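# Move steel strut channel from wall rack to bench

## Task

Pick up the steel strut channel resting on the top arms of the wall rack and put it down on the work bench. Then open the grippers and move the robot away from it. The channel must stay on the bench by itself, not be held there by the robot. The robot must not topple or end up leaning, or the task fails.

## Robot and tools

ROBOT. A Rainbow Robotics RB-Y1: a base with two drive wheels and two rear casters, a folding torso, two 7-joint arms with parallel grippers, and a pan/tilt head. The base is 0.66 m long and 0.58 m wide, and its front edge sits 0.10 m ahead of the drive axle. It can drive straight or turn in place but cannot move sideways. Cameras: head_camera (896x504), left_wrist_camera and right_wrist_camera (644x364 each).

FRAMES. Base frame: origin on the floor halfway between the drive wheels, x forward, y left, z up. The result reports chest, left_hand and right_hand in this frame. A hand point lies midway between its finger pads; the fingers point along the hand's -z and close along its x. Printed hand positions can be wrong, especially at long reach. The odometry frame is the base frame at the start. base_odometry only counts wheel rotation, so wheel slip looks like travel. Heading is positive to the left, from -3.142 to 3.142.

execute_actions(actions, cameras). actions is a list holding one action, or empty to just get state and images. An action may contain:
- base: exactly one key. translate_m is a relative drive along the current heading in metres, -3 to 3, forward positive. rotate_rad is a relative turn in radians, -3.2 to 3.2, positive = counter-clockwise seen from above. A base command needing over 8.667 s is refused.
- joints: absolute targets by joint name, in radians, except the grippers, which are in metres.
- speeds: caps for this action only: translate_m 0.05 to 0.4 m/s, rotate_rad 0.1 to 1.509 rad/s. The default is the top of each range.
- min_time_s: 0.1 to 8 s, the shortest duration for each arm and head motion.
All motions start together. No action runs over 15 s. An unknown key or an out-of-range value rejects the whole call and nothing moves. A joint or base left out of an action may still be chasing an earlier target. cameras: a list from head_camera, left_wrist_camera, right_wrist_camera, all. Omitted, null or all gives every image; [] gives none. The pictures line gives the image order.

JOINT RANGES (absolute).
- torso_squat_rad 0 to 1.2: 0 is upright; more lowers the level chest.
- torso_shift_rad -0.3 to 0.6: positive pushes the hips forward.
- torso_pitch_rad -0.2 to 1.4: positive bends forward.
- torso_yaw_rad -1.5 to 1.5: positive turns left.
- shoulder_pitch -2.356 to 2.356 on both arms: 0 hangs down; negative raises the arm forward.
- left_shoulder_roll_rad 0 to 3.141, and right_shoulder_roll_rad -3.141 to 0: both move the arm outward, away from the body.
- shoulder_yaw -2.094 to 2.094.
- elbow -2.617 to 0.01: negative bends.
- forearm_roll -3.141 to 3.141.
- wrist_pitch -1.57 to 1.919: negative tips the hand forward.
- hand_roll -2.705 to 2.705.
- gripper_m 0 to 0.1: the opening between the pads.
- head_pan_rad -0.523 to 0.523, relative to the chest, positive left.
- head_tilt_rad -0.35 to 1.57: positive looks down.
For both arms, positive yaw and roll turn to the left, i.e. counter-clockwise from above on a hanging arm. Joints count as reached within 0.02 (grippers 0.004). Top speeds: arm joints 1 rad/s (the three wrist joints 1.5), head 1.5, squat and pitch 0.3, shift 0.15, torso yaw 0.6, grippers 0.1 m/s. The torso also obeys these limits: squat+shift <= 1.52; squat-shift+pitch <= 1.57; shift+0.5pitch-0.4squat <= 0.7; shift+0.3pitch-0.5squat <= 0.39. A torso command beyond them stops partway with off_target.

RESULT LINES. base_status and joint_status describe the last accepted action:
- done: for the base, the wheels turned the commanded amount, even if they slipped.
- off_target: came to rest short of the target and may still be pushing.
- limit_stop_at_<name>: a built-in limit stopped it. limit_stop_at_own_body means a guard halted it before an arm touched the torso, head, leg or base.
- contact_stop: something resisted hard.
- time_out: the motion took too long.
- stopped_with_arm: the torso halted because an arm hit something.
After these stops the joint holds where it stopped. contact_stop, time_out or stopped_with_arm stops the whole group: the torso, or every joint of that arm. "joint command not followed" plus a cause line means an arm-collision check rejected that arm's targets; the gripper still acts. Rejected joints show not_followed and may be retried on later actions. on_its_own lists uncommanded parts; its "held at" value is the target, not the position. MOTOR HOT warns from 65 °C. An OVER-TEMPERATURE FAULT (80 °C, keys say limit_stop_at_motor_heat) or a torque fault halts the robot and skips the rest of the call; then resend targets.

OTHER TOOLS. wait(seconds 0 to 10) lets time pass without commands. zoom_image(camera, region [x0,y0,x1,y1] in pixels of that camera's latest full image, at most 504x504) gives a closer view. read_manual(section "licences") returns licence text only. finished_scene(scene) ends the scene for good and reports success; call it only once the channel rests on the bench and the robot has let go.

CAUTIONS.
- To grip, command an opening at least 0.005 m narrower than the part; the resulting off_target is normal.
- Each arm is rated for 3 kg. Heavy loads held far ahead of the wheels can tip the robot, and nothing prevents that.
- The base keeps pushing if it drives into furniture. The bent leg can stick out in front of the base. A torso pressing on furniture can slide the robot backward without odometry noticing.
- Never let the arms or grippers collide with or press on each other.
- After a stop, first back the arm off in its own action, then the torso. Exception: if both hands share one object and the torso stops at once with nothing in the way, send both arms' current joint_positions (not the grippers) as targets, then retry the torso.
- A loose object may sometimes be nudged by an outside push.
- Avoid drops, slams and hard pushes; keep the channel steady and set it down gently.

Each tool is called after "Request:" by a JSON object that holds its "op" and its "data".

## Session

Request:
{"op": "execute_actions", "data": {"actions": []}}

Scene clock: 0.00 s.
base_odometry: x=+0.000 y=+0.000 heading=+0.000 (m, m, rad; odometry frame)
base_status: not commanded
joint_positions: torso_squat_rad=+0.350 torso_shift_rad=+0.000 torso_pitch_rad=-0.001 torso_yaw_rad=+0.000 left_shoulder_pitch_rad=-0.062 left_shoulder_roll_rad=+0.038 left_shoulder_yaw_rad=-0.023 left_elbow_rad=-0.238 left_forearm_roll_rad=+0.026 left_wrist_pitch_rad=-0.004 left_hand_roll_rad=+0.048 left_gripper_m=+0.100 right_shoulder_pitch_rad=+0.042 right_shoulder_roll_rad=+0.001 right_shoulder_yaw_rad=-0.020 right_elbow_rad=-0.152 right_forearm_roll_rad=-0.005 right_wrist_pitch_rad=+0.043 right_hand_roll_rad=-0.042 right_gripper_m=+0.101 head_pan_rad=+0.001 head_tilt_rad=+0.400
joint_status: not commanded
chest: x=-0.2285 y=-0.0006 z=+1.2476 quat_wxyz=(+1.000, +0.001, +0.000, +0.000) (m; base frame)
left_hand: x=-0.0677 y=+0.2432 z=+0.5805 quat_wxyz=(+0.989, +0.012, -0.150, +0.013) (m; base frame)
right_hand: x=-0.1939 y=-0.2209 z=+0.5625 quat_wxyz=(+0.999, +0.001, -0.035, -0.041) (m; base frame)
pictures: head_camera, left_wrist_camera, right_wrist_camera
Images, in order (width x height): head_camera 896x504, left_wrist_camera 644x364, right_wrist_camera 644x364.

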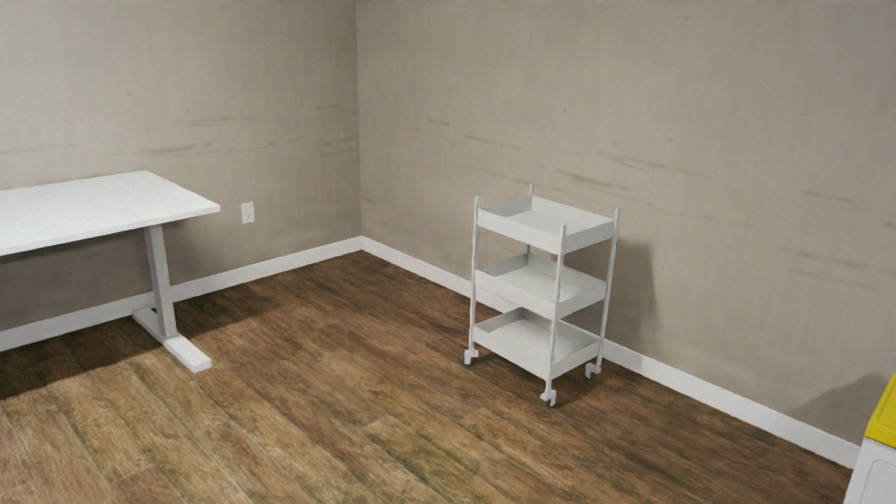

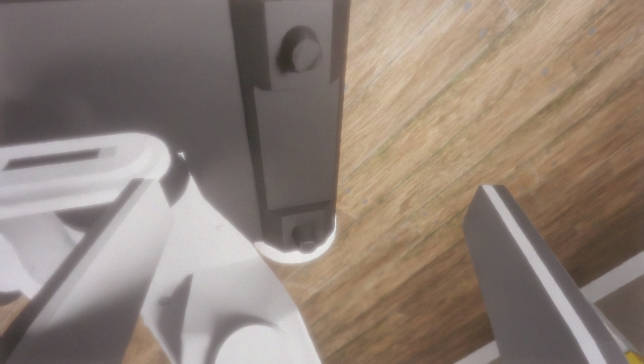

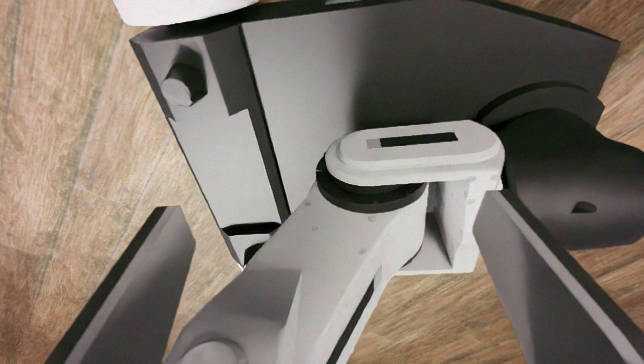

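Request:
{"op": "execute_actions", "data": {"actions": [{"joints":{"head_pan_rad":-0.52,"head_tilt_rad":0.15,"torso_yaw_rad":-0.5}}], "cameras": ["head_camera"]}}

Request:
{"op": "execute_actions", "data": {"actions": [{"joints":{"torso_yaw_rad":-1.45}}], "cameras": ["head_camera"]}}

Scene clock: 6.07 s.
base_odometry: x=+0.000 y=+0.000 heading=+0.000 (m, m, rad; odometry frame)
base_status: not commanded
joint_positions: torso_squat_rad=+0.350 torso_shift_rad=+0.000 torso_pitch_rad=-0.001 torso_yaw_rad=-0.500 left_shoulder_pitch_rad=-0.062 left_shoulder_roll_rad=+0.038 left_shoulder_yaw_rad=-0.023 left_elbow_rad=-0.238 left_forearm_roll_rad=+0.026 left_wrist_pitch_rad=-0.004 left_hand_roll_rad=+0.048 left_gripper_m=+0.100 right_shoulder_pitch_rad=+0.042 right_shoulder_roll_rad=+0.001 right_shoulder_yaw_rad=-0.020 right_elbow_rad=-0.152 right_forearm_roll_rad=-0.005 right_wrist_pitch_rad=+0.043 right_hand_roll_rad=-0.042 right_gripper_m=+0.101 head_pan_rad=-0.520 head_tilt_rad=+0.150
joint_status: all done
chest: x=-0.2285 y=-0.0006 z=+1.2476 quat_wxyz=(+0.969, +0.001, +0.000, -0.247) (m; base frame)
left_hand: x=+0.0292 y=+0.1364 z=+0.5805 quat_wxyz=(+0.961, -0.026, -0.148, -0.233) (m; base frame)
right_hand: x=-0.3042 y=-0.2102 z=+0.5624 quat_wxyz=(+0.957, -0.008, -0.034, -0.287) (m; base frame)
pictures: head_camera
camera_calibration (this result's frames):
head_camera: T_world_to_cam=[[-0.841264, -0.539049, 0.0412429, -0.241381], [-0.104428, 0.0871754, -0.990704, 1.46879], [0.530443, -0.837751, -0.129629, 0.230947], [0, 0, 0, 1]] pos_world=[-0.172187, -0.0646823, 1.49503]
Images, in order (width x height): head_camera 896x504.

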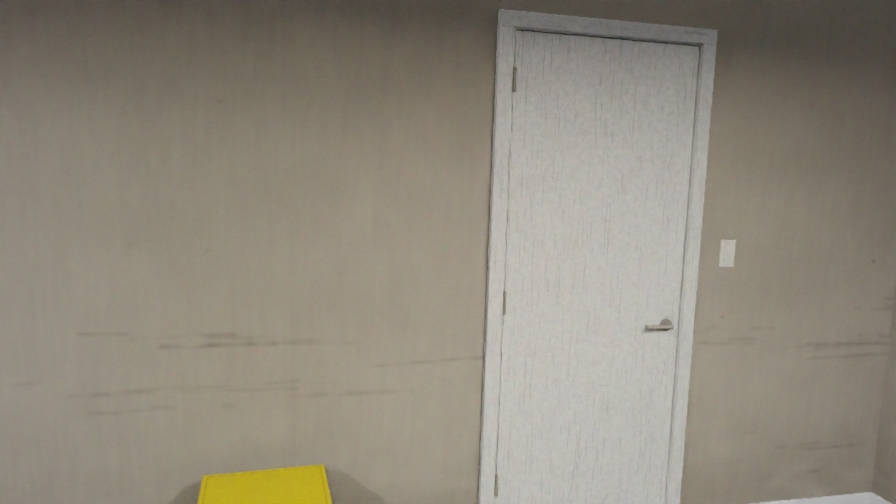

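Scene clock: 7.67 s.
base_odometry: x=+0.000 y=+0.000 heading=+0.000 (m, m, rad; odometry frame)
base_status: not commanded
joint_positions: torso_squat_rad=+0.350 torso_shift_rad=+0.000 torso_pitch_rad=-0.001 torso_yaw_rad=-1.093 left_shoulder_pitch_rad=-0.062 left_shoulder_roll_rad=+0.038 left_shoulder_yaw_rad=-0.023 left_elbow_rad=-0.238 left_forearm_roll_rad=+0.026 left_wrist_pitch_rad=-0.004 left_hand_roll_rad=+0.048 left_gripper_m=+0.100 right_shoulder_pitch_rad=+0.042 right_shoulder_roll_rad=+0.001 right_shoulder_yaw_rad=-0.020 right_elbow_rad=-0.152 right_forearm_roll_rad=-0.005 right_wrist_pitch_rad=+0.043 right_hand_roll_rad=-0.042 right_gripper_m=+0.101 head_pan_rad=-0.520 head_tilt_rad=+0.150
joint_status: torso_yaw_rad limit_stop_at_own_body (moved -0.593 of -0.950)
on_its_own: torso_yaw_rad is held at -1.092, not at your -1.450, since a limit_stop_at_own_body
chest: x=-0.2285 y=-0.0006 z=+1.2476 quat_wxyz=(+0.854, +0.001, +0.000, -0.519) (m; base frame)
left_hand: x=+0.0615 y=-0.0306 z=+0.5803 quat_wxyz=(+0.851, -0.068, -0.134, -0.503) (m; base frame)
right_hand: x=-0.4088 y=-0.1315 z=+0.5624 quat_wxyz=(+0.832, -0.017, -0.030, -0.554) (m; base frame)
pictures: head_camera
camera_calibration (this result's frames):
head_camera: T_world_to_cam=[[-0.998868, 0.0226211, 0.0418362, -0.277801], [-0.0385179, 0.131237, -0.990602, 1.48375], [-0.027899, -0.991093, -0.130217, 0.103992], [0, 0, 0, 1]] pos_world=[-0.217434, -0.0853731, 1.49497]
Images, in order (width x height): head_camera 896x504.

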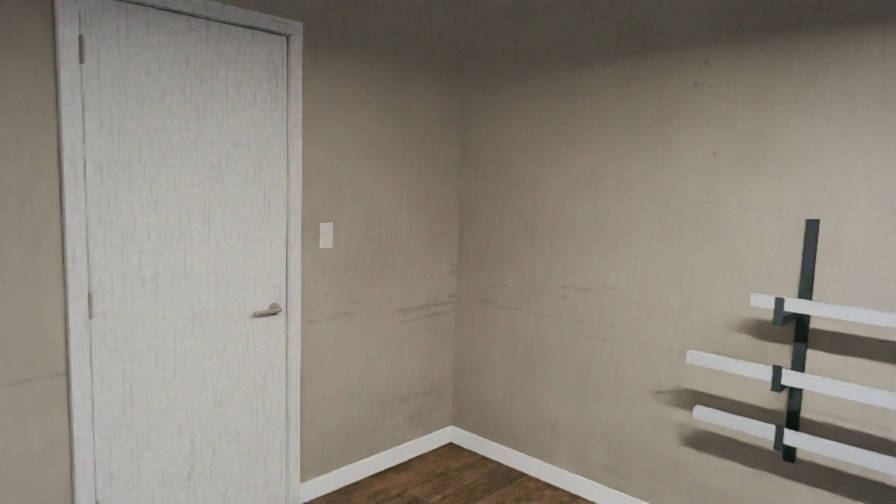

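Request:
{"op": "execute_actions", "data": {"actions": [{"base":{"rotate_rad":-2.33},"joints":{"torso_yaw_rad":0,"head_pan_rad":0,"head_tilt_rad":0.2}}], "cameras": ["head_camera"]}}

Scene clock: 21.43 s.
base_odometry: x=+0.000 y=+0.000 heading=-2.329 (m, m, rad; odometry frame)
base_status: done
joint_positions: torso_squat_rad=+0.350 torso_shift_rad=-0.001 torso_pitch_rad=-0.001 torso_yaw_rad=+0.000 left_shoulder_pitch_rad=-0.061 left_shoulder_roll_rad=+0.038 left_shoulder_yaw_rad=-0.023 left_elbow_rad=-0.238 left_forearm_roll_rad=+0.026 left_wrist_pitch_rad=-0.004 left_hand_roll_rad=+0.048 left_gripper_m=+0.100 right_shoulder_pitch_rad=+0.042 right_shoulder_roll_rad=+0.001 right_shoulder_yaw_rad=-0.020 right_elbow_rad=-0.152 right_forearm_roll_rad=-0.005 right_wrist_pitch_rad=+0.043 right_hand_roll_rad=-0.042 right_gripper_m=+0.101 head_pan_rad=+0.000 head_tilt_rad=+0.200
joint_status: all done
chest: x=-0.2286 y=-0.0006 z=+1.2476 quat_wxyz=(+1.000, +0.001, +0.000, +0.000) (m; base frame)
left_hand: x=-0.0678 y=+0.2431 z=+0.5805 quat_wxyz=(+0.989, +0.012, -0.150, +0.012) (m; base frame)
right_hand: x=-0.1940 y=-0.2209 z=+0.5625 quat_wxyz=(+0.999, +0.001, -0.035, -0.041) (m; base frame)
pictures: head_camera
camera_calibration (this result's frames):
head_camera: T_world_to_cam=[[0.0210473, -0.998966, 0.0402964, -0.0542204], [-0.176769, -0.0433886, -0.983295, 1.44236], [0.984027, 0.0135726, -0.1775, 0.402194], [0, 0, 0, 1]] pos_world=[-0.139664, 0.00295901, 1.49184]
Images, in order (width x height): head_camera 896x504.

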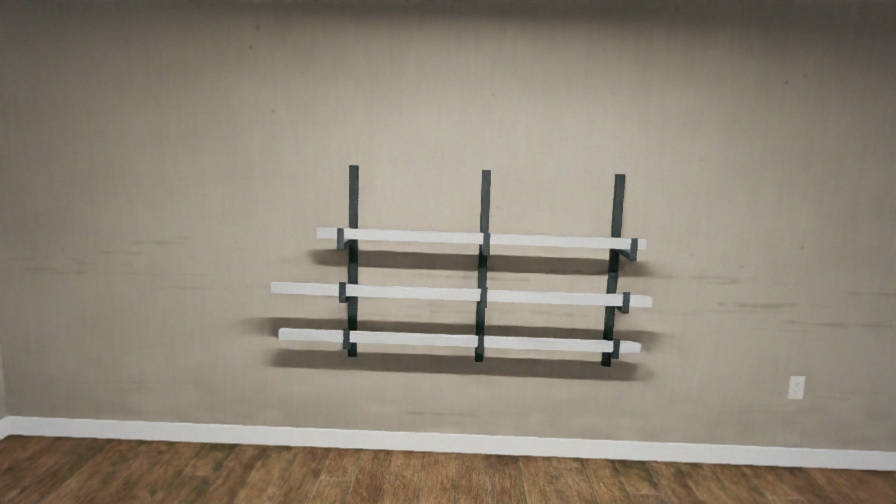

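Request:
{"op": "zoom_image", "data": {"camera": "head_camera", "region": [260, 150, 680, 380]}}

Request:
{"op": "execute_actions", "data": {"actions": [{"joints":{"torso_yaw_rad":-0.75,"head_pan_rad":-0.52,"head_tilt_rad":0.3}}], "cameras": ["head_camera"]}}

Region (260, 150, 680, 380) of head_camera's 896x504 image, scaled by 1.200, with more detail than that image has; it fills the top 276 rows of this view, and the rest is white.

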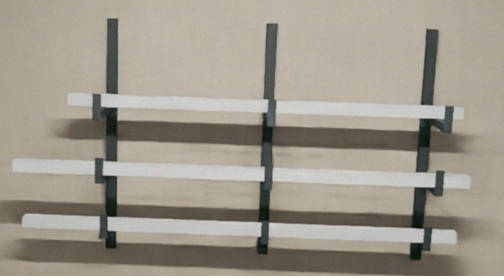

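Scene clock: 29.87 s.
base_odometry: x=+0.000 y=+0.000 heading=-2.329 (m, m, rad; odometry frame)
base_status: not commanded
joint_positions: torso_squat_rad=+0.350 torso_shift_rad=-0.001 torso_pitch_rad=-0.001 torso_yaw_rad=-0.750 left_shoulder_pitch_rad=-0.062 left_shoulder_roll_rad=+0.038 left_shoulder_yaw_rad=-0.023 left_elbow_rad=-0.238 left_forearm_roll_rad=+0.026 left_wrist_pitch_rad=-0.004 left_hand_roll_rad=+0.048 left_gripper_m=+0.100 right_shoulder_pitch_rad=+0.042 right_shoulder_roll_rad=+0.001 right_shoulder_yaw_rad=-0.020 right_elbow_rad=-0.152 right_forearm_roll_rad=-0.005 right_wrist_pitch_rad=+0.043 right_hand_roll_rad=-0.042 right_gripper_m=+0.101 head_pan_rad=-0.520 head_tilt_rad=+0.300
joint_status: all done
chest: x=-0.2286 y=-0.0006 z=+1.2476 quat_wxyz=(+0.931, +0.001, +0.000, -0.366) (m; base frame)
left_hand: x=+0.0549 y=+0.0686 z=+0.5804 quat_wxyz=(+0.924, -0.044, -0.144, -0.351) (m; base frame)
right_hand: x=-0.3539 y=-0.1848 z=+0.5624 quat_wxyz=(+0.914, -0.012, -0.032, -0.404) (m; base frame)
pictures: head_camera
camera_calibration (this result's frames):
head_camera: T_world_to_cam=[[-0.946645, -0.320022, 0.0380681, -0.260875], [-0.12328, 0.250445, -0.96025, 1.42331], [0.297767, -0.913708, -0.276535, 0.390956], [0, 0, 0, 1]] pos_world=[-0.187904, -0.0827268, 1.48478]
Images, in order (width x height): head_camera 896x504.

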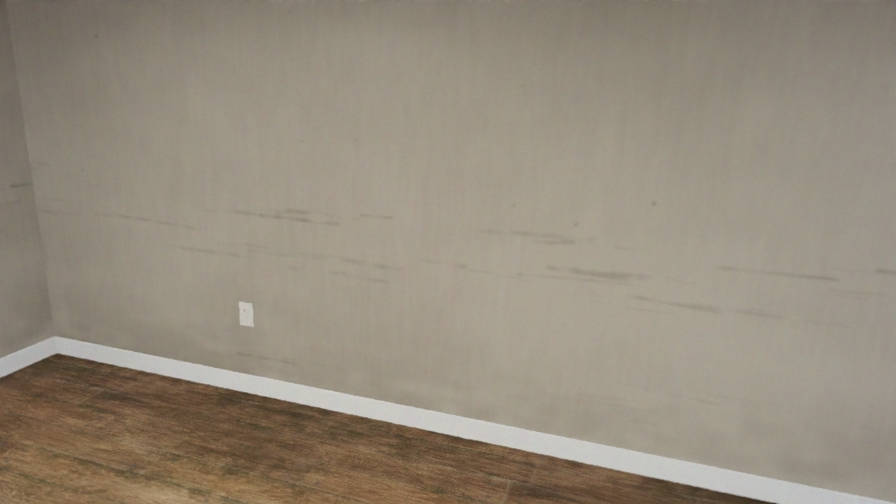

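Request:
{"op": "execute_actions", "data": {"actions": [{"base":{"rotate_rad":-1.1},"joints":{"torso_yaw_rad":-1.0,"head_pan_rad":-0.52,"head_tilt_rad":0.3}}], "cameras": ["head_camera"]}}

Scene clock: 44.60 s.
base_odometry: x=+0.000 y=+0.000 heading=+2.854 (m, m, rad; odometry frame)
base_status: done
joint_positions: torso_squat_rad=+0.350 torso_shift_rad=-0.001 torso_pitch_rad=-0.001 torso_yaw_rad=-1.000 left_shoulder_pitch_rad=-0.062 left_shoulder_roll_rad=+0.038 left_shoulder_yaw_rad=-0.023 left_elbow_rad=-0.238 left_forearm_roll_rad=+0.026 left_wrist_pitch_rad=-0.004 left_hand_roll_rad=+0.048 left_gripper_m=+0.100 right_shoulder_pitch_rad=+0.042 right_shoulder_roll_rad=+0.001 right_shoulder_yaw_rad=-0.020 right_elbow_rad=-0.152 right_forearm_roll_rad=-0.005 right_wrist_pitch_rad=+0.043 right_hand_roll_rad=-0.042 right_gripper_m=+0.101 head_pan_rad=-0.520 head_tilt_rad=+0.300
joint_status: all done
chest: x=-0.2286 y=-0.0006 z=+1.2476 quat_wxyz=(+0.878, +0.001, +0.000, -0.479) (m; base frame)
left_hand: x=+0.0630 y=-0.0035 z=+0.5803 quat_wxyz=(+0.874, -0.061, -0.137, -0.463) (m; base frame)
right_hand: x=-0.3957 y=-0.1480 z=+0.5624 quat_wxyz=(+0.857, -0.016, -0.031, -0.515) (m; base frame)
pictures: head_camera
camera_calibration (this result's frames):
head_camera: T_world_to_cam=[[-0.996378, -0.0759034, 0.0383421, -0.272433], [-0.0577755, 0.273394, -0.960166, 1.43819], [0.0623974, -0.958903, -0.276789, 0.337438], [0, 0, 0, 1]] pos_world=[-0.209409, -0.0903017, 1.48475]
Images, in order (width x height): head_camera 896x504.

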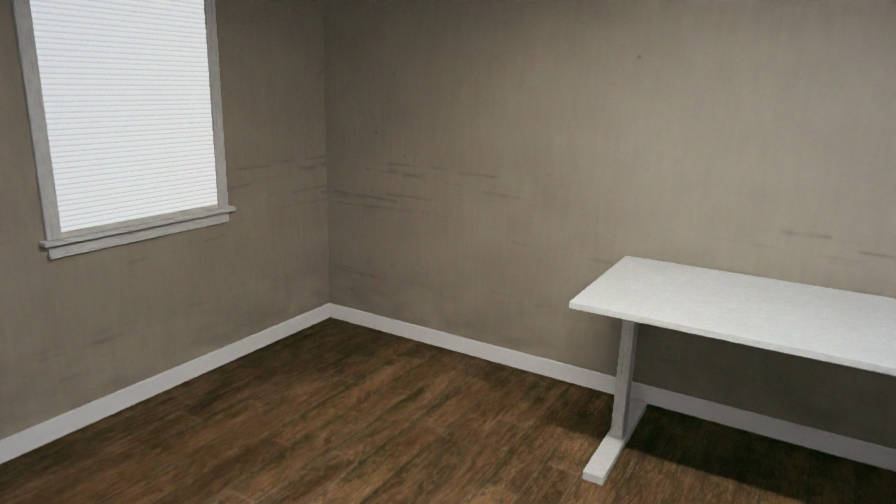

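Request:
{"op": "execute_actions", "data": {"actions": [{"base":{"rotate_rad":1.04},"joints":{"torso_yaw_rad":0,"head_pan_rad":0,"head_tilt_rad":0.3}}], "cameras": []}}

Request:
{"op": "execute_actions", "data": {"actions": [{"base":{"translate_m":1.5}}], "cameras": []}}

Request:
{"op": "execute_actions", "data": {"actions": [{"base":{"rotate_rad":0.06}}], "cameras": ["head_camera"]}}

Scene clock: 92.77 s.
base_odometry: x=+0.000 y=+0.000 heading=-2.389 (m, m, rad; odometry frame)
base_status: done
joint_positions: torso_squat_rad=+0.350 torso_shift_rad=+0.000 torso_pitch_rad=-0.001 torso_yaw_rad=+0.000 left_shoulder_pitch_rad=-0.061 left_shoulder_roll_rad=+0.038 left_shoulder_yaw_rad=-0.023 left_elbow_rad=-0.238 left_forearm_roll_rad=+0.026 left_wrist_pitch_rad=-0.004 left_hand_roll_rad=+0.048 left_gripper_m=+0.100 right_shoulder_pitch_rad=+0.042 right_shoulder_roll_rad=+0.001 right_shoulder_yaw_rad=-0.020 right_elbow_rad=-0.152 right_forearm_roll_rad=-0.005 right_wrist_pitch_rad=+0.043 right_hand_roll_rad=-0.042 right_gripper_m=+0.101 head_pan_rad=+0.000 head_tilt_rad=+0.300
joint_status: all done
chest: x=-0.2286 y=-0.0006 z=+1.2476 quat_wxyz=(+1.000, +0.001, +0.000, +0.000) (m; base frame)
left_hand: x=-0.0678 y=+0.2432 z=+0.5805 quat_wxyz=(+0.989, +0.012, -0.150, +0.013) (m; base frame)
right_hand: x=-0.1939 y=-0.2210 z=+0.5625 quat_wxyz=(+0.999, +0.001, -0.035, -0.041) (m; base frame)
pictures: none
No camera images: the call's "cameras" was empty. Leave "cameras" out to get every camera's image.

Scene clock: 97.97 s.
base_odometry: x=-1.094 y=-1.025 heading=-2.389 (m, m, rad; odometry frame)
base_status: done
joint_positions: torso_squat_rad=+0.350 torso_shift_rad=+0.000 torso_pitch_rad=-0.001 torso_yaw_rad=+0.000 left_shoulder_pitch_rad=-0.062 left_shoulder_roll_rad=+0.038 left_shoulder_yaw_rad=-0.023 left_elbow_rad=-0.238 left_forearm_roll_rad=+0.026 left_wrist_pitch_rad=-0.004 left_hand_roll_rad=+0.048 left_gripper_m=+0.100 right_shoulder_pitch_rad=+0.042 right_shoulder_roll_rad=+0.001 right_shoulder_yaw_rad=-0.020 right_elbow_rad=-0.152 right_forearm_roll_rad=-0.005 right_wrist_pitch_rad=+0.043 right_hand_roll_rad=-0.042 right_gripper_m=+0.101 head_pan_rad=+0.000 head_tilt_rad=+0.300
joint_status: not commanded
chest: x=-0.2285 y=-0.0006 z=+1.2476 quat_wxyz=(+1.000, +0.001, +0.000, +0.000) (m; base frame)
left_hand: x=-0.0676 y=+0.2432 z=+0.5805 quat_wxyz=(+0.989, +0.012, -0.150, +0.012) (m; base frame)
right_hand: x=-0.1939 y=-0.2210 z=+0.5625 quat_wxyz=(+0.999, +0.001, -0.035, -0.041) (m; base frame)
pictures: none
No camera images: the call's "cameras" was empty. Leave "cameras" out to get every camera's image.

Scene clock: 99.47 s.
base_odometry: x=-1.095 y=-1.025 heading=-2.330 (m, m, rad; odometry frame)
base_status: done
joint_positions: torso_squat_rad=+0.350 torso_shift_rad=+0.000 torso_pitch_rad=-0.001 torso_yaw_rad=+0.000 left_shoulder_pitch_rad=-0.062 left_shoulder_roll_rad=+0.038 left_shoulder_yaw_rad=-0.023 left_elbow_rad=-0.238 left_forearm_roll_rad=+0.026 left_wrist_pitch_rad=-0.004 left_hand_roll_rad=+0.048 left_gripper_m=+0.100 right_shoulder_pitch_rad=+0.042 right_shoulder_roll_rad=+0.001 right_shoulder_yaw_rad=-0.020 right_elbow_rad=-0.152 right_forearm_roll_rad=-0.005 right_wrist_pitch_rad=+0.043 right_hand_roll_rad=-0.042 right_gripper_m=+0.101 head_pan_rad=+0.000 head_tilt_rad=+0.300
joint_status: not commanded
chest: x=-0.2285 y=-0.0006 z=+1.2476 quat_wxyz=(+1.000, +0.001, +0.000, +0.000) (m; base frame)
left_hand: x=-0.0676 y=+0.2432 z=+0.5805 quat_wxyz=(+0.989, +0.012, -0.150, +0.012) (m; base frame)
right_hand: x=-0.1939 y=-0.2210 z=+0.5625 quat_wxyz=(+0.999, +0.001, -0.035, -0.041) (m; base frame)
pictures: head_camera
camera_calibration (this result's frames):
head_camera: T_world_to_cam=[[0.0251138, -0.998964, 0.0379562, -0.0500178], [-0.274191, -0.0433953, -0.960696, 1.38954], [0.961347, 0.0137194, -0.274997, 0.538522], [0, 0, 0, 1]] pos_world=[-0.13545, 0.00294539, 1.48492]
Images, in order (width x height): head_camera 896x504.

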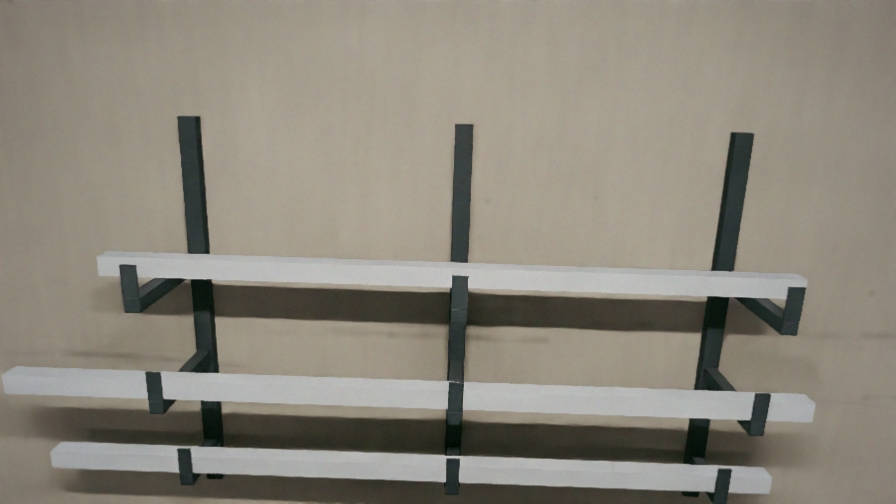

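Request:
{"op": "zoom_image", "data": {"camera": "head_camera", "region": [80, 220, 280, 340]}}

Request:
{"op": "zoom_image", "data": {"camera": "head_camera", "region": [680, 240, 860, 350]}}

Request:
{"op": "zoom_image", "data": {"camera": "head_camera", "region": [380, 230, 540, 330]}}

Region (80, 220, 280, 340) of head_camera's 896x504 image, scaled by 2.520, with more detail than that image has; it fills the top 302 rows of this view, and the rest is white.

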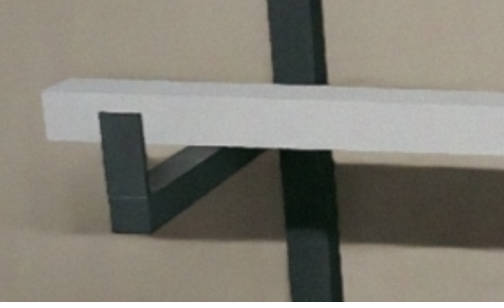

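Region (680, 240, 860, 350) of head_camera's 896x504 image, scaled by 2.800, with more detail than that image has.

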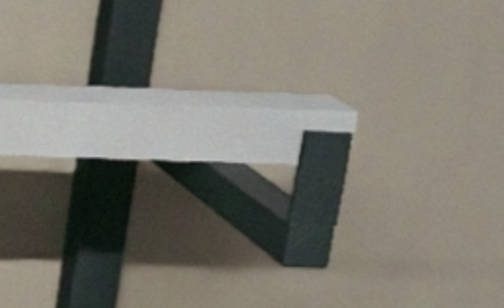

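Region (380, 230, 540, 330) of head_camera's 896x504 image, scaled by 3.150, with more detail than that image has; it fills the top 315 rows of this view, and the rest is white.

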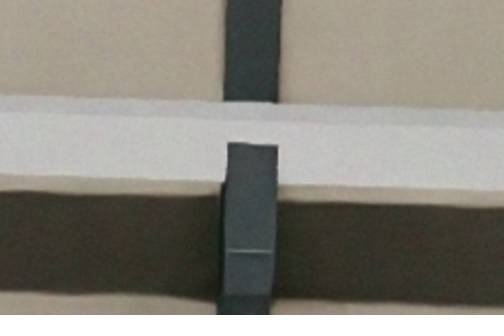

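Request:
{"op": "execute_actions", "data": {"actions": [{"base":{"translate_m":0.45},"joints":{"torso_squat_rad":0.575,"left_shoulder_pitch_rad":-0.731,"left_shoulder_roll_rad":0.084,"left_shoulder_yaw_rad":0.23,"left_elbow_rad":-0.871,"left_forearm_roll_rad":0,"left_wrist_pitch_rad":0,"left_hand_roll_rad":0,"right_shoulder_pitch_rad":-0.731,"right_shoulder_roll_rad":-0.084,"right_shoulder_yaw_rad":-0.23,"right_elbow_rad":-0.871,"right_forearm_roll_rad":0,"right_wrist_pitch_rad":0,"right_hand_roll_rad":0,"left_gripper_m":0.1,"right_gripper_m":0.1,"head_tilt_rad":0.35}}]}}

Scene clock: 162.37 s.
base_odometry: x=-1.404 y=-1.352 heading=-2.330 (m, m, rad; odometry frame)
base_status: done
joint_positions: torso_squat_rad=+0.575 torso_shift_rad=+0.000 torso_pitch_rad=-0.001 torso_yaw_rad=+0.000 left_shoulder_pitch_rad=-0.731 left_shoulder_roll_rad=+0.084 left_shoulder_yaw_rad=+0.230 left_elbow_rad=-0.871 left_forearm_roll_rad=+0.000 left_wrist_pitch_rad=+0.000 left_hand_roll_rad=+0.000 left_gripper_m=+0.100 right_shoulder_pitch_rad=-0.731 right_shoulder_roll_rad=-0.084 right_shoulder_yaw_rad=-0.230 right_elbow_rad=-0.871 right_forearm_roll_rad=+0.000 right_wrist_pitch_rad=+0.000 right_hand_roll_rad=+0.000 right_gripper_m=+0.100 head_pan_rad=+0.000 head_tilt_rad=+0.350
joint_status: all done
chest: x=-0.2284 y=-0.0006 z=+1.1774 quat_wxyz=(+1.000, +0.001, +0.000, +0.000) (m; base frame)
left_hand: x=+0.4598 y=+0.2191 z=+1.0363 quat_wxyz=(+0.707, +0.000, -0.708, -0.001) (m; base frame)
right_hand: x=+0.4598 y=-0.2198 z=+1.0357 quat_wxyz=(+0.707, +0.001, -0.707, +0.000) (m; base frame)
pictures: head_camera, left_wrist_camera, right_wrist_camera
camera_calibration (this result's frames):
head_camera: T_world_to_cam=[[0.0270366, -0.998962, 0.0366711, -0.045153], [-0.321922, -0.0434311, -0.94577, 1.29169], [0.94638, 0.0137652, -0.322762, 0.581865], [0, 0, 0, 1]] pos_world=[-0.13362, 0.00298417, 1.4111]
left_wrist_camera: T_world_to_cam=[[0.0275236, 0.0106873, 0.999564, -1.05438], [-0.674263, -0.738018, 0.0264571, 0.471218], [0.737979, -0.674697, -0.0131069, -0.0907916], [0, 0, 0, 1]] pos_world=[0.413747, 0.297779, 1.04027]
right_wrist_camera: T_world_to_cam=[[-0.0229193, 0.0302969, -0.999278, 1.05423], [-0.62734, 0.777819, 0.0379711, 0.452638], [0.778408, 0.627758, 0.00117937, -0.135158], [0, 0, 0, 1]] pos_world=[0.413328, -0.299163, 1.03644]
Images, in order (width x height): head_camera 896x504, left_wrist_camera 644x364, right_wrist_camera 644x364.

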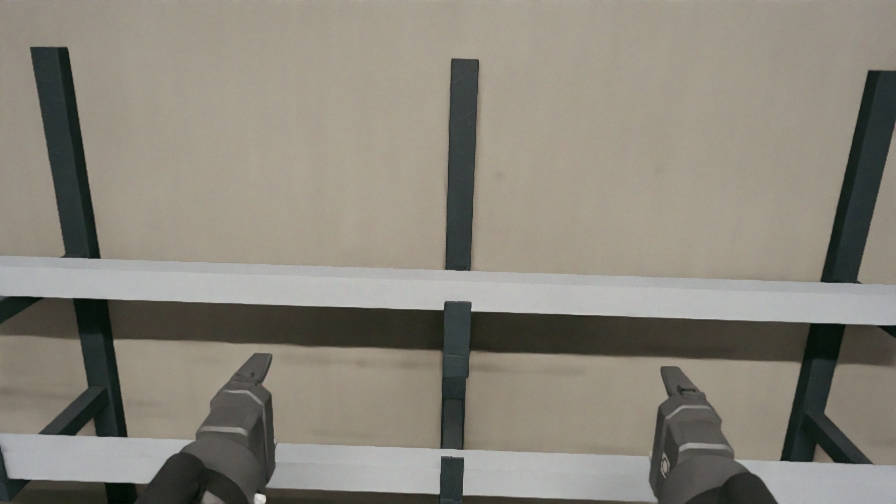

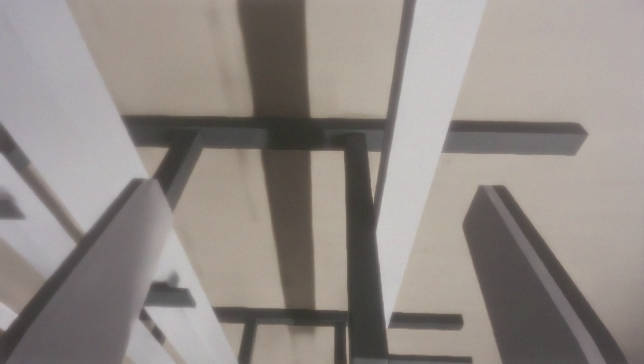

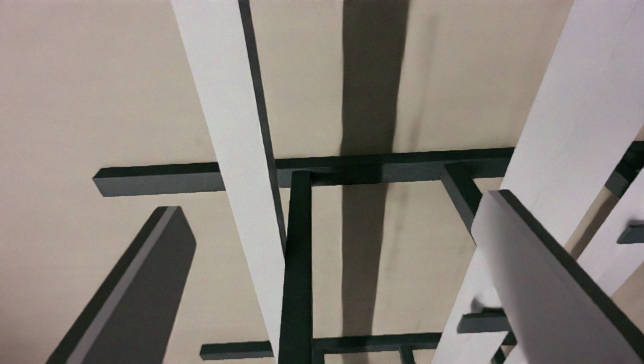

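Request:
{"op": "zoom_image", "data": {"camera": "left_wrist_camera", "region": [200, 0, 644, 364]}}

Request:
{"op": "zoom_image", "data": {"camera": "right_wrist_camera", "region": [60, 0, 504, 364]}}

Region (200, 0, 644, 364) of left_wrist_camera's 644x364 image, scaled by 1.135, with more detail than that image has; it fills the top 413 rows of this view, and the rest is white.

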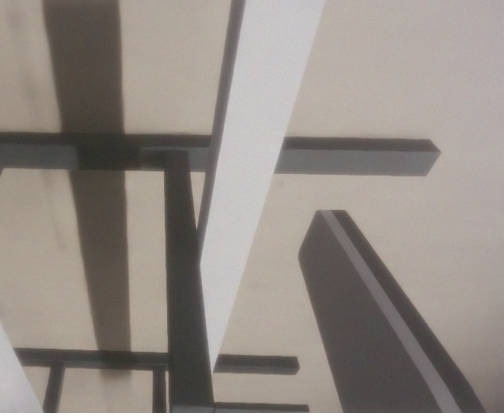

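Region (60, 0, 504, 364) of right_wrist_camera's 644x364 image, scaled by 1.135, with more detail than that image has; it fills the top 413 rows of this view, and the rest is white.

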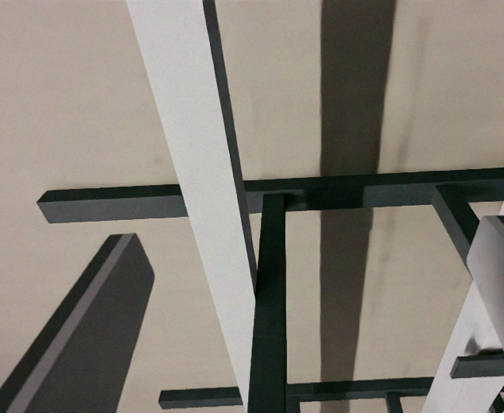

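Request:
{"op": "zoom_image", "data": {"camera": "head_camera", "region": [380, 240, 540, 400]}}

Request:
{"op": "zoom_image", "data": {"camera": "head_camera", "region": [0, 200, 300, 460]}}

Region (380, 240, 540, 400) of head_camera's 896x504 image, scaled by 3.150, with more detail than that image has.

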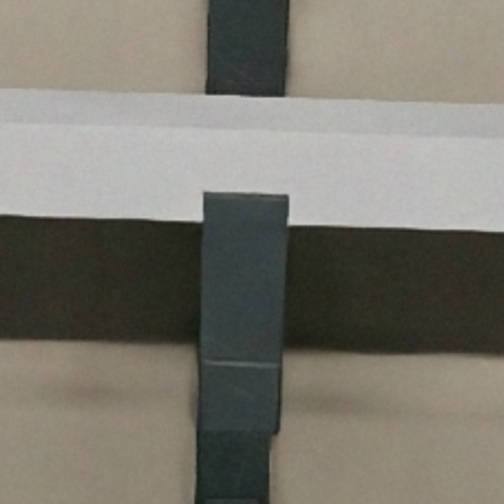

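Region (0, 200, 300, 460) of head_camera's 896x504 image, scaled by 1.680, with more detail than that image has; it fills the top 437 rows of this view, and the rest is white.

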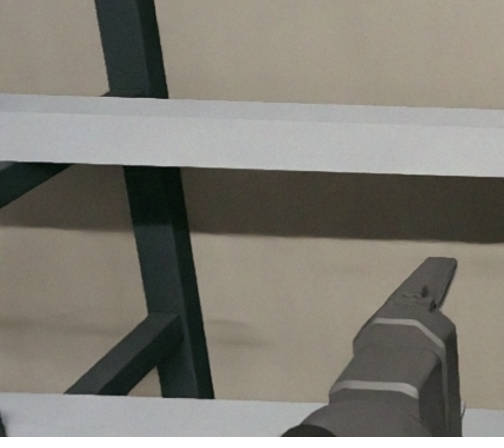

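Request:
{"op": "execute_actions", "data": {"actions": [{"joints":{"left_shoulder_pitch_rad":-1.076,"left_shoulder_roll_rad":0.178,"left_shoulder_yaw_rad":0.306,"left_elbow_rad":-0.521,"right_shoulder_pitch_rad":-1.076,"right_shoulder_roll_rad":-0.178,"right_shoulder_yaw_rad":-0.306,"right_elbow_rad":-0.521}}]}}

Scene clock: 220.00 s.
base_odometry: x=-1.404 y=-1.352 heading=-2.330 (m, m, rad; odometry frame)
base_status: not commanded
joint_positions: torso_squat_rad=+0.575 torso_shift_rad=+0.000 torso_pitch_rad=-0.001 torso_yaw_rad=+0.000 left_shoulder_pitch_rad=-1.076 left_shoulder_roll_rad=+0.178 left_shoulder_yaw_rad=+0.306 left_elbow_rad=-0.521 left_forearm_roll_rad=+0.000 left_wrist_pitch_rad=+0.000 left_hand_roll_rad=+0.000 left_gripper_m=+0.100 right_shoulder_pitch_rad=-1.076 right_shoulder_roll_rad=-0.178 right_shoulder_yaw_rad=-0.306 right_elbow_rad=-0.521 right_forearm_roll_rad=+0.000 right_wrist_pitch_rad=+0.000 right_hand_roll_rad=+0.000 right_gripper_m=+0.100 head_pan_rad=+0.000 head_tilt_rad=+0.350
joint_status: all done
chest: x=-0.2284 y=-0.0006 z=+1.1774 quat_wxyz=(+1.000, +0.001, +0.000, +0.000) (m; base frame)
left_hand: x=+0.5130 y=+0.2195 z=+1.1166 quat_wxyz=(+0.707, +0.000, -0.707, +0.000) (m; base frame)
right_hand: x=+0.5129 y=-0.2205 z=+1.1158 quat_wxyz=(+0.707, +0.000, -0.707, +0.000) (m; base frame)
pictures: head_camera, left_wrist_camera, right_wrist_camera
camera_calibration (this result's frames):
head_camera: T_world_to_cam=[[0.0270354, -0.998962, 0.0366719, -0.0451539], [-0.321899, -0.0434312, -0.945777, 1.2917], [0.946388, 0.0137648, -0.322739, 0.581845], [0, 0, 0, 1]] pos_world=[-0.133632, 0.00298431, 1.4111]
left_wrist_camera: T_world_to_cam=[[0.0281192, 0.0107571, 0.999547, -1.13638], [-0.673648, -0.738562, 0.0268995, 0.504573], [0.738517, -0.674099, -0.0135213, -0.128603], [0, 0, 0, 1]] pos_world=[0.466835, 0.298192, 1.12055]
right_wrist_camera: T_world_to_cam=[[-0.0237361, 0.0303254, -0.999258, 1.13591], [-0.626574, 0.77841, 0.0385066, 0.48264], [0.779, 0.627023, 0.000524707, -0.175873], [0, 0, 0, 1]] pos_world=[0.466377, -0.299862, 1.11658]
Images, in order (width x height): head_camera 896x504, left_wrist_camera 644x364, right_wrist_camera 644x364.

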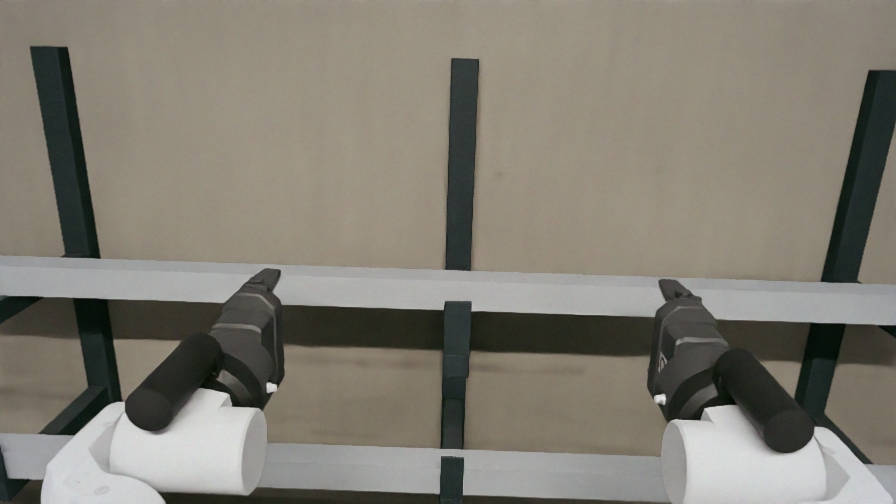

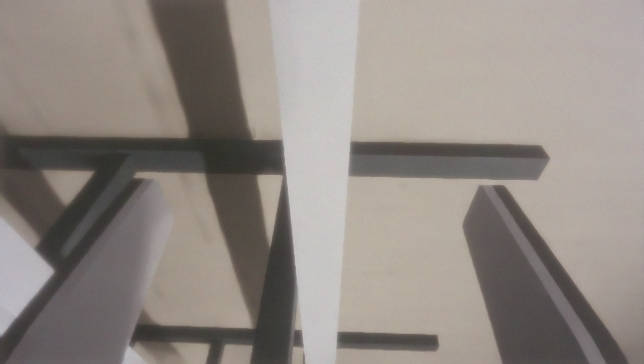

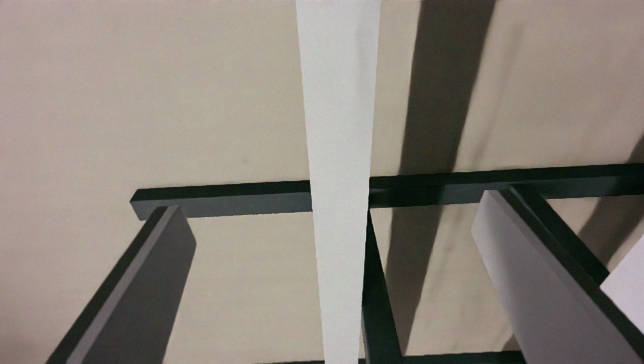

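Request:
{"op": "execute_actions", "data": {"actions": [{"base":{"translate_m":0.11},"joints":{"head_tilt_rad":0.45},"speeds":{"translate_m":0.15}}]}}

Scene clock: 227.67 s.
base_odometry: x=-1.480 y=-1.432 heading=-2.329 (m, m, rad; odometry frame)
base_status: done
joint_positions: torso_squat_rad=+0.575 torso_shift_rad=+0.000 torso_pitch_rad=-0.001 torso_yaw_rad=+0.000 left_shoulder_pitch_rad=-1.076 left_shoulder_roll_rad=+0.178 left_shoulder_yaw_rad=+0.306 left_elbow_rad=-0.521 left_forearm_roll_rad=+0.000 left_wrist_pitch_rad=+0.000 left_hand_roll_rad=+0.000 left_gripper_m=+0.100 right_shoulder_pitch_rad=-1.076 right_shoulder_roll_rad=-0.178 right_shoulder_yaw_rad=-0.306 right_elbow_rad=-0.521 right_forearm_roll_rad=+0.000 right_wrist_pitch_rad=+0.000 right_hand_roll_rad=+0.000 right_gripper_m=+0.100 head_pan_rad=+0.000 head_tilt_rad=+0.450
joint_status: all done
chest: x=-0.2284 y=-0.0006 z=+1.1774 quat_wxyz=(+1.000, +0.001, +0.000, +0.000) (m; base frame)
left_hand: x=+0.5130 y=+0.2195 z=+1.1165 quat_wxyz=(+0.707, +0.000, -0.707, +0.000) (m; base frame)
right_hand: x=+0.5129 y=-0.2205 z=+1.1158 quat_wxyz=(+0.707, +0.000, -0.707, +0.000) (m; base frame)
pictures: head_camera, left_wrist_camera, right_wrist_camera
camera_calibration (this result's frames):
head_camera: T_world_to_cam=[[0.0306865, -0.998958, 0.0337829, -0.0404202], [-0.414704, -0.043477, -0.908917, 1.22176], [0.909439, 0.0138816, -0.415606, 0.702128], [0, 0, 0, 1]] pos_world=[-0.130634, 0.00299382, 1.40365]
left_wrist_camera: T_world_to_cam=[[0.0282274, 0.0107599, 0.999544, -1.13638], [-0.673651, -0.738558, 0.0269745, 0.504486], [0.738511, -0.674105, -0.0135991, -0.128515], [0, 0, 0, 1]] pos_world=[0.466834, 0.298187, 1.12051]
right_wrist_camera: T_world_to_cam=[[-0.0238363, 0.030329, -0.999256, 1.13591], [-0.626575, 0.778406, 0.0385722, 0.482563], [0.778997, 0.627028, 0.000449069, -0.175788], [0, 0, 0, 1]] pos_world=[0.466376, -0.299858, 1.11653]
Images, in order (width x height): head_camera 896x504, left_wrist_camera 644x364, right_wrist_camera 644x364.

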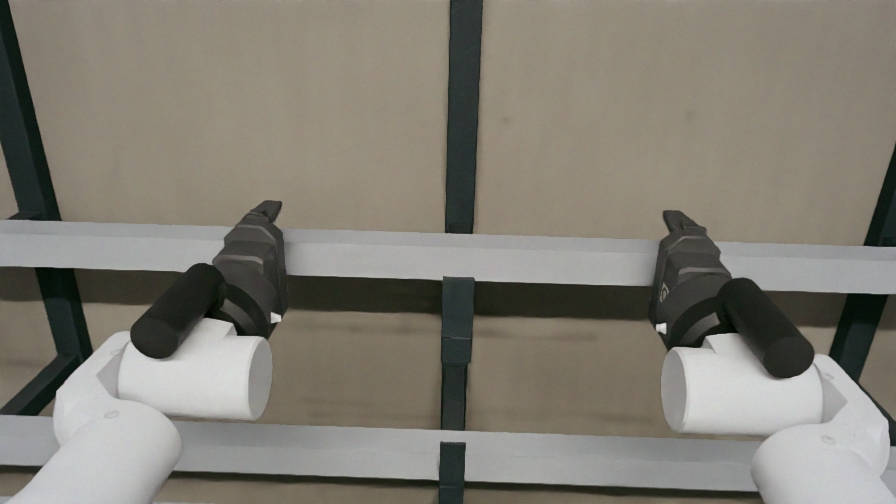

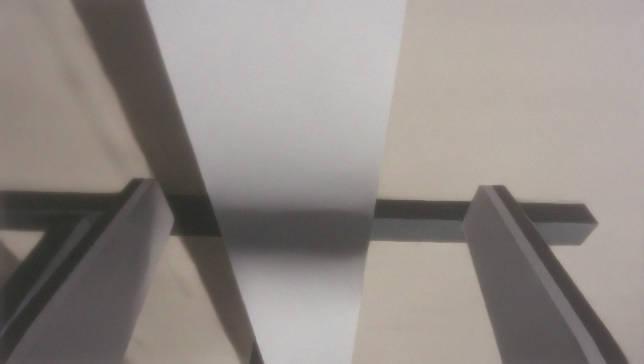

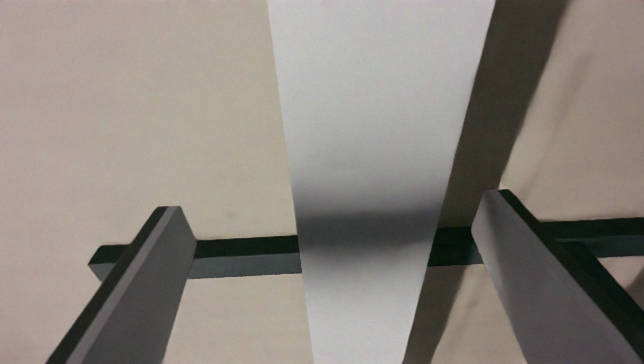

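Request:
{"op": "execute_actions", "data": {"actions": [{"base":{"translate_m":0.024},"joints":{"torso_squat_rad":0.597},"speeds":{"translate_m":0.05}}]}}

Scene clock: 239.50 s.
base_odometry: x=-1.496 y=-1.449 heading=-2.328 (m, m, rad; odometry frame)
base_status: done
joint_positions: torso_squat_rad=+0.597 torso_shift_rad=+0.000 torso_pitch_rad=-0.001 torso_yaw_rad=+0.000 left_shoulder_pitch_rad=-1.076 left_shoulder_roll_rad=+0.178 left_shoulder_yaw_rad=+0.306 left_elbow_rad=-0.521 left_forearm_roll_rad=+0.000 left_wrist_pitch_rad=+0.000 left_hand_roll_rad=+0.000 left_gripper_m=+0.100 right_shoulder_pitch_rad=-1.076 right_shoulder_roll_rad=-0.178 right_shoulder_yaw_rad=-0.306 right_elbow_rad=-0.521 right_forearm_roll_rad=+0.000 right_wrist_pitch_rad=+0.000 right_hand_roll_rad=+0.000 right_gripper_m=+0.100 head_pan_rad=+0.000 head_tilt_rad=+0.450
joint_status: all done
chest: x=-0.2284 y=-0.0006 z=+1.1688 quat_wxyz=(+1.000, +0.001, +0.000, +0.000) (m; base frame)
left_hand: x=+0.5130 y=+0.2195 z=+1.1080 quat_wxyz=(+0.707, +0.000, -0.707, +0.000) (m; base frame)
right_hand: x=+0.5129 y=-0.2205 z=+1.1073 quat_wxyz=(+0.707, +0.000, -0.707, +0.000) (m; base frame)
pictures: head_camera, left_wrist_camera, right_wrist_camera
camera_calibration (this result's frames):
head_camera: T_world_to_cam=[[0.0306859, -0.998958, 0.0337832, -0.04013], [-0.414687, -0.0434767, -0.908925, 1.21403], [0.909447, 0.0138818, -0.415589, 0.698579], [0, 0, 0, 1]] pos_world=[-0.130647, 0.0029963, 1.39514]
left_wrist_camera: T_world_to_cam=[[0.0282547, 0.010762, 0.999543, -1.12787], [-0.673645, -0.738562, 0.0269944, 0.504692], [0.738515, -0.6741, -0.013618, -0.128602], [0, 0, 0, 1]] pos_world=[0.466826, 0.298193, 1.11198]
right_wrist_camera: T_world_to_cam=[[-0.0238506, 0.0303315, -0.999255, 1.12741], [-0.626574, 0.778406, 0.0385832, 0.482873], [0.778997, 0.627028, 0.00043948, -0.17577], [0, 0, 0, 1]] pos_world=[0.46637, -0.299855, 1.10802]
Images, in order (width x height): head_camera 896x504, left_wrist_camera 644x364, right_wrist_camera 644x364.

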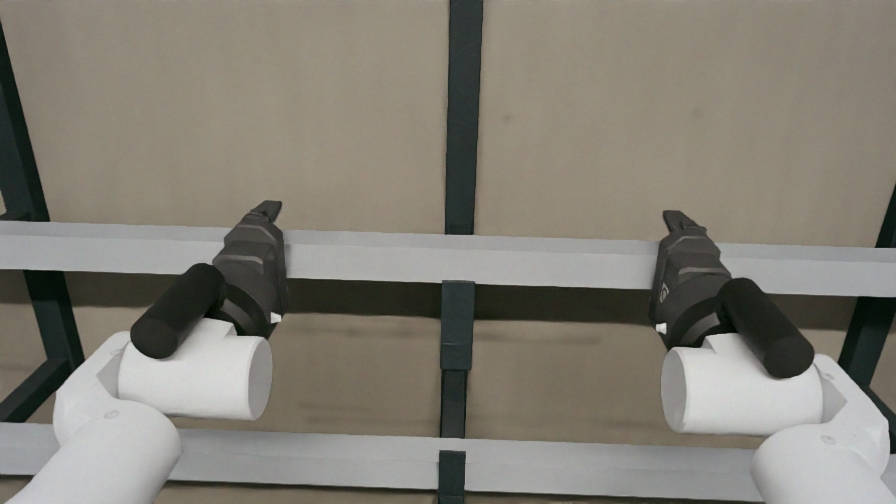

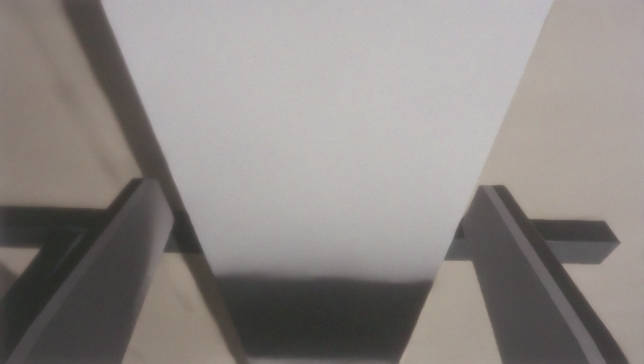

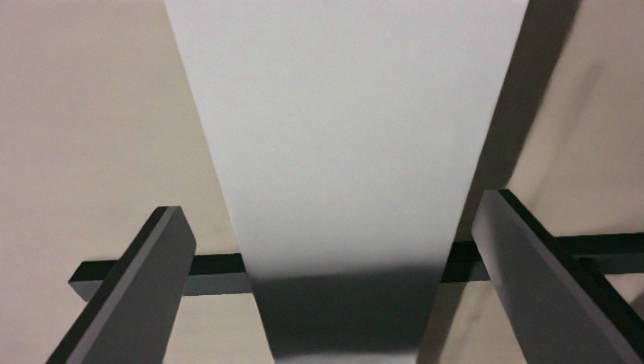

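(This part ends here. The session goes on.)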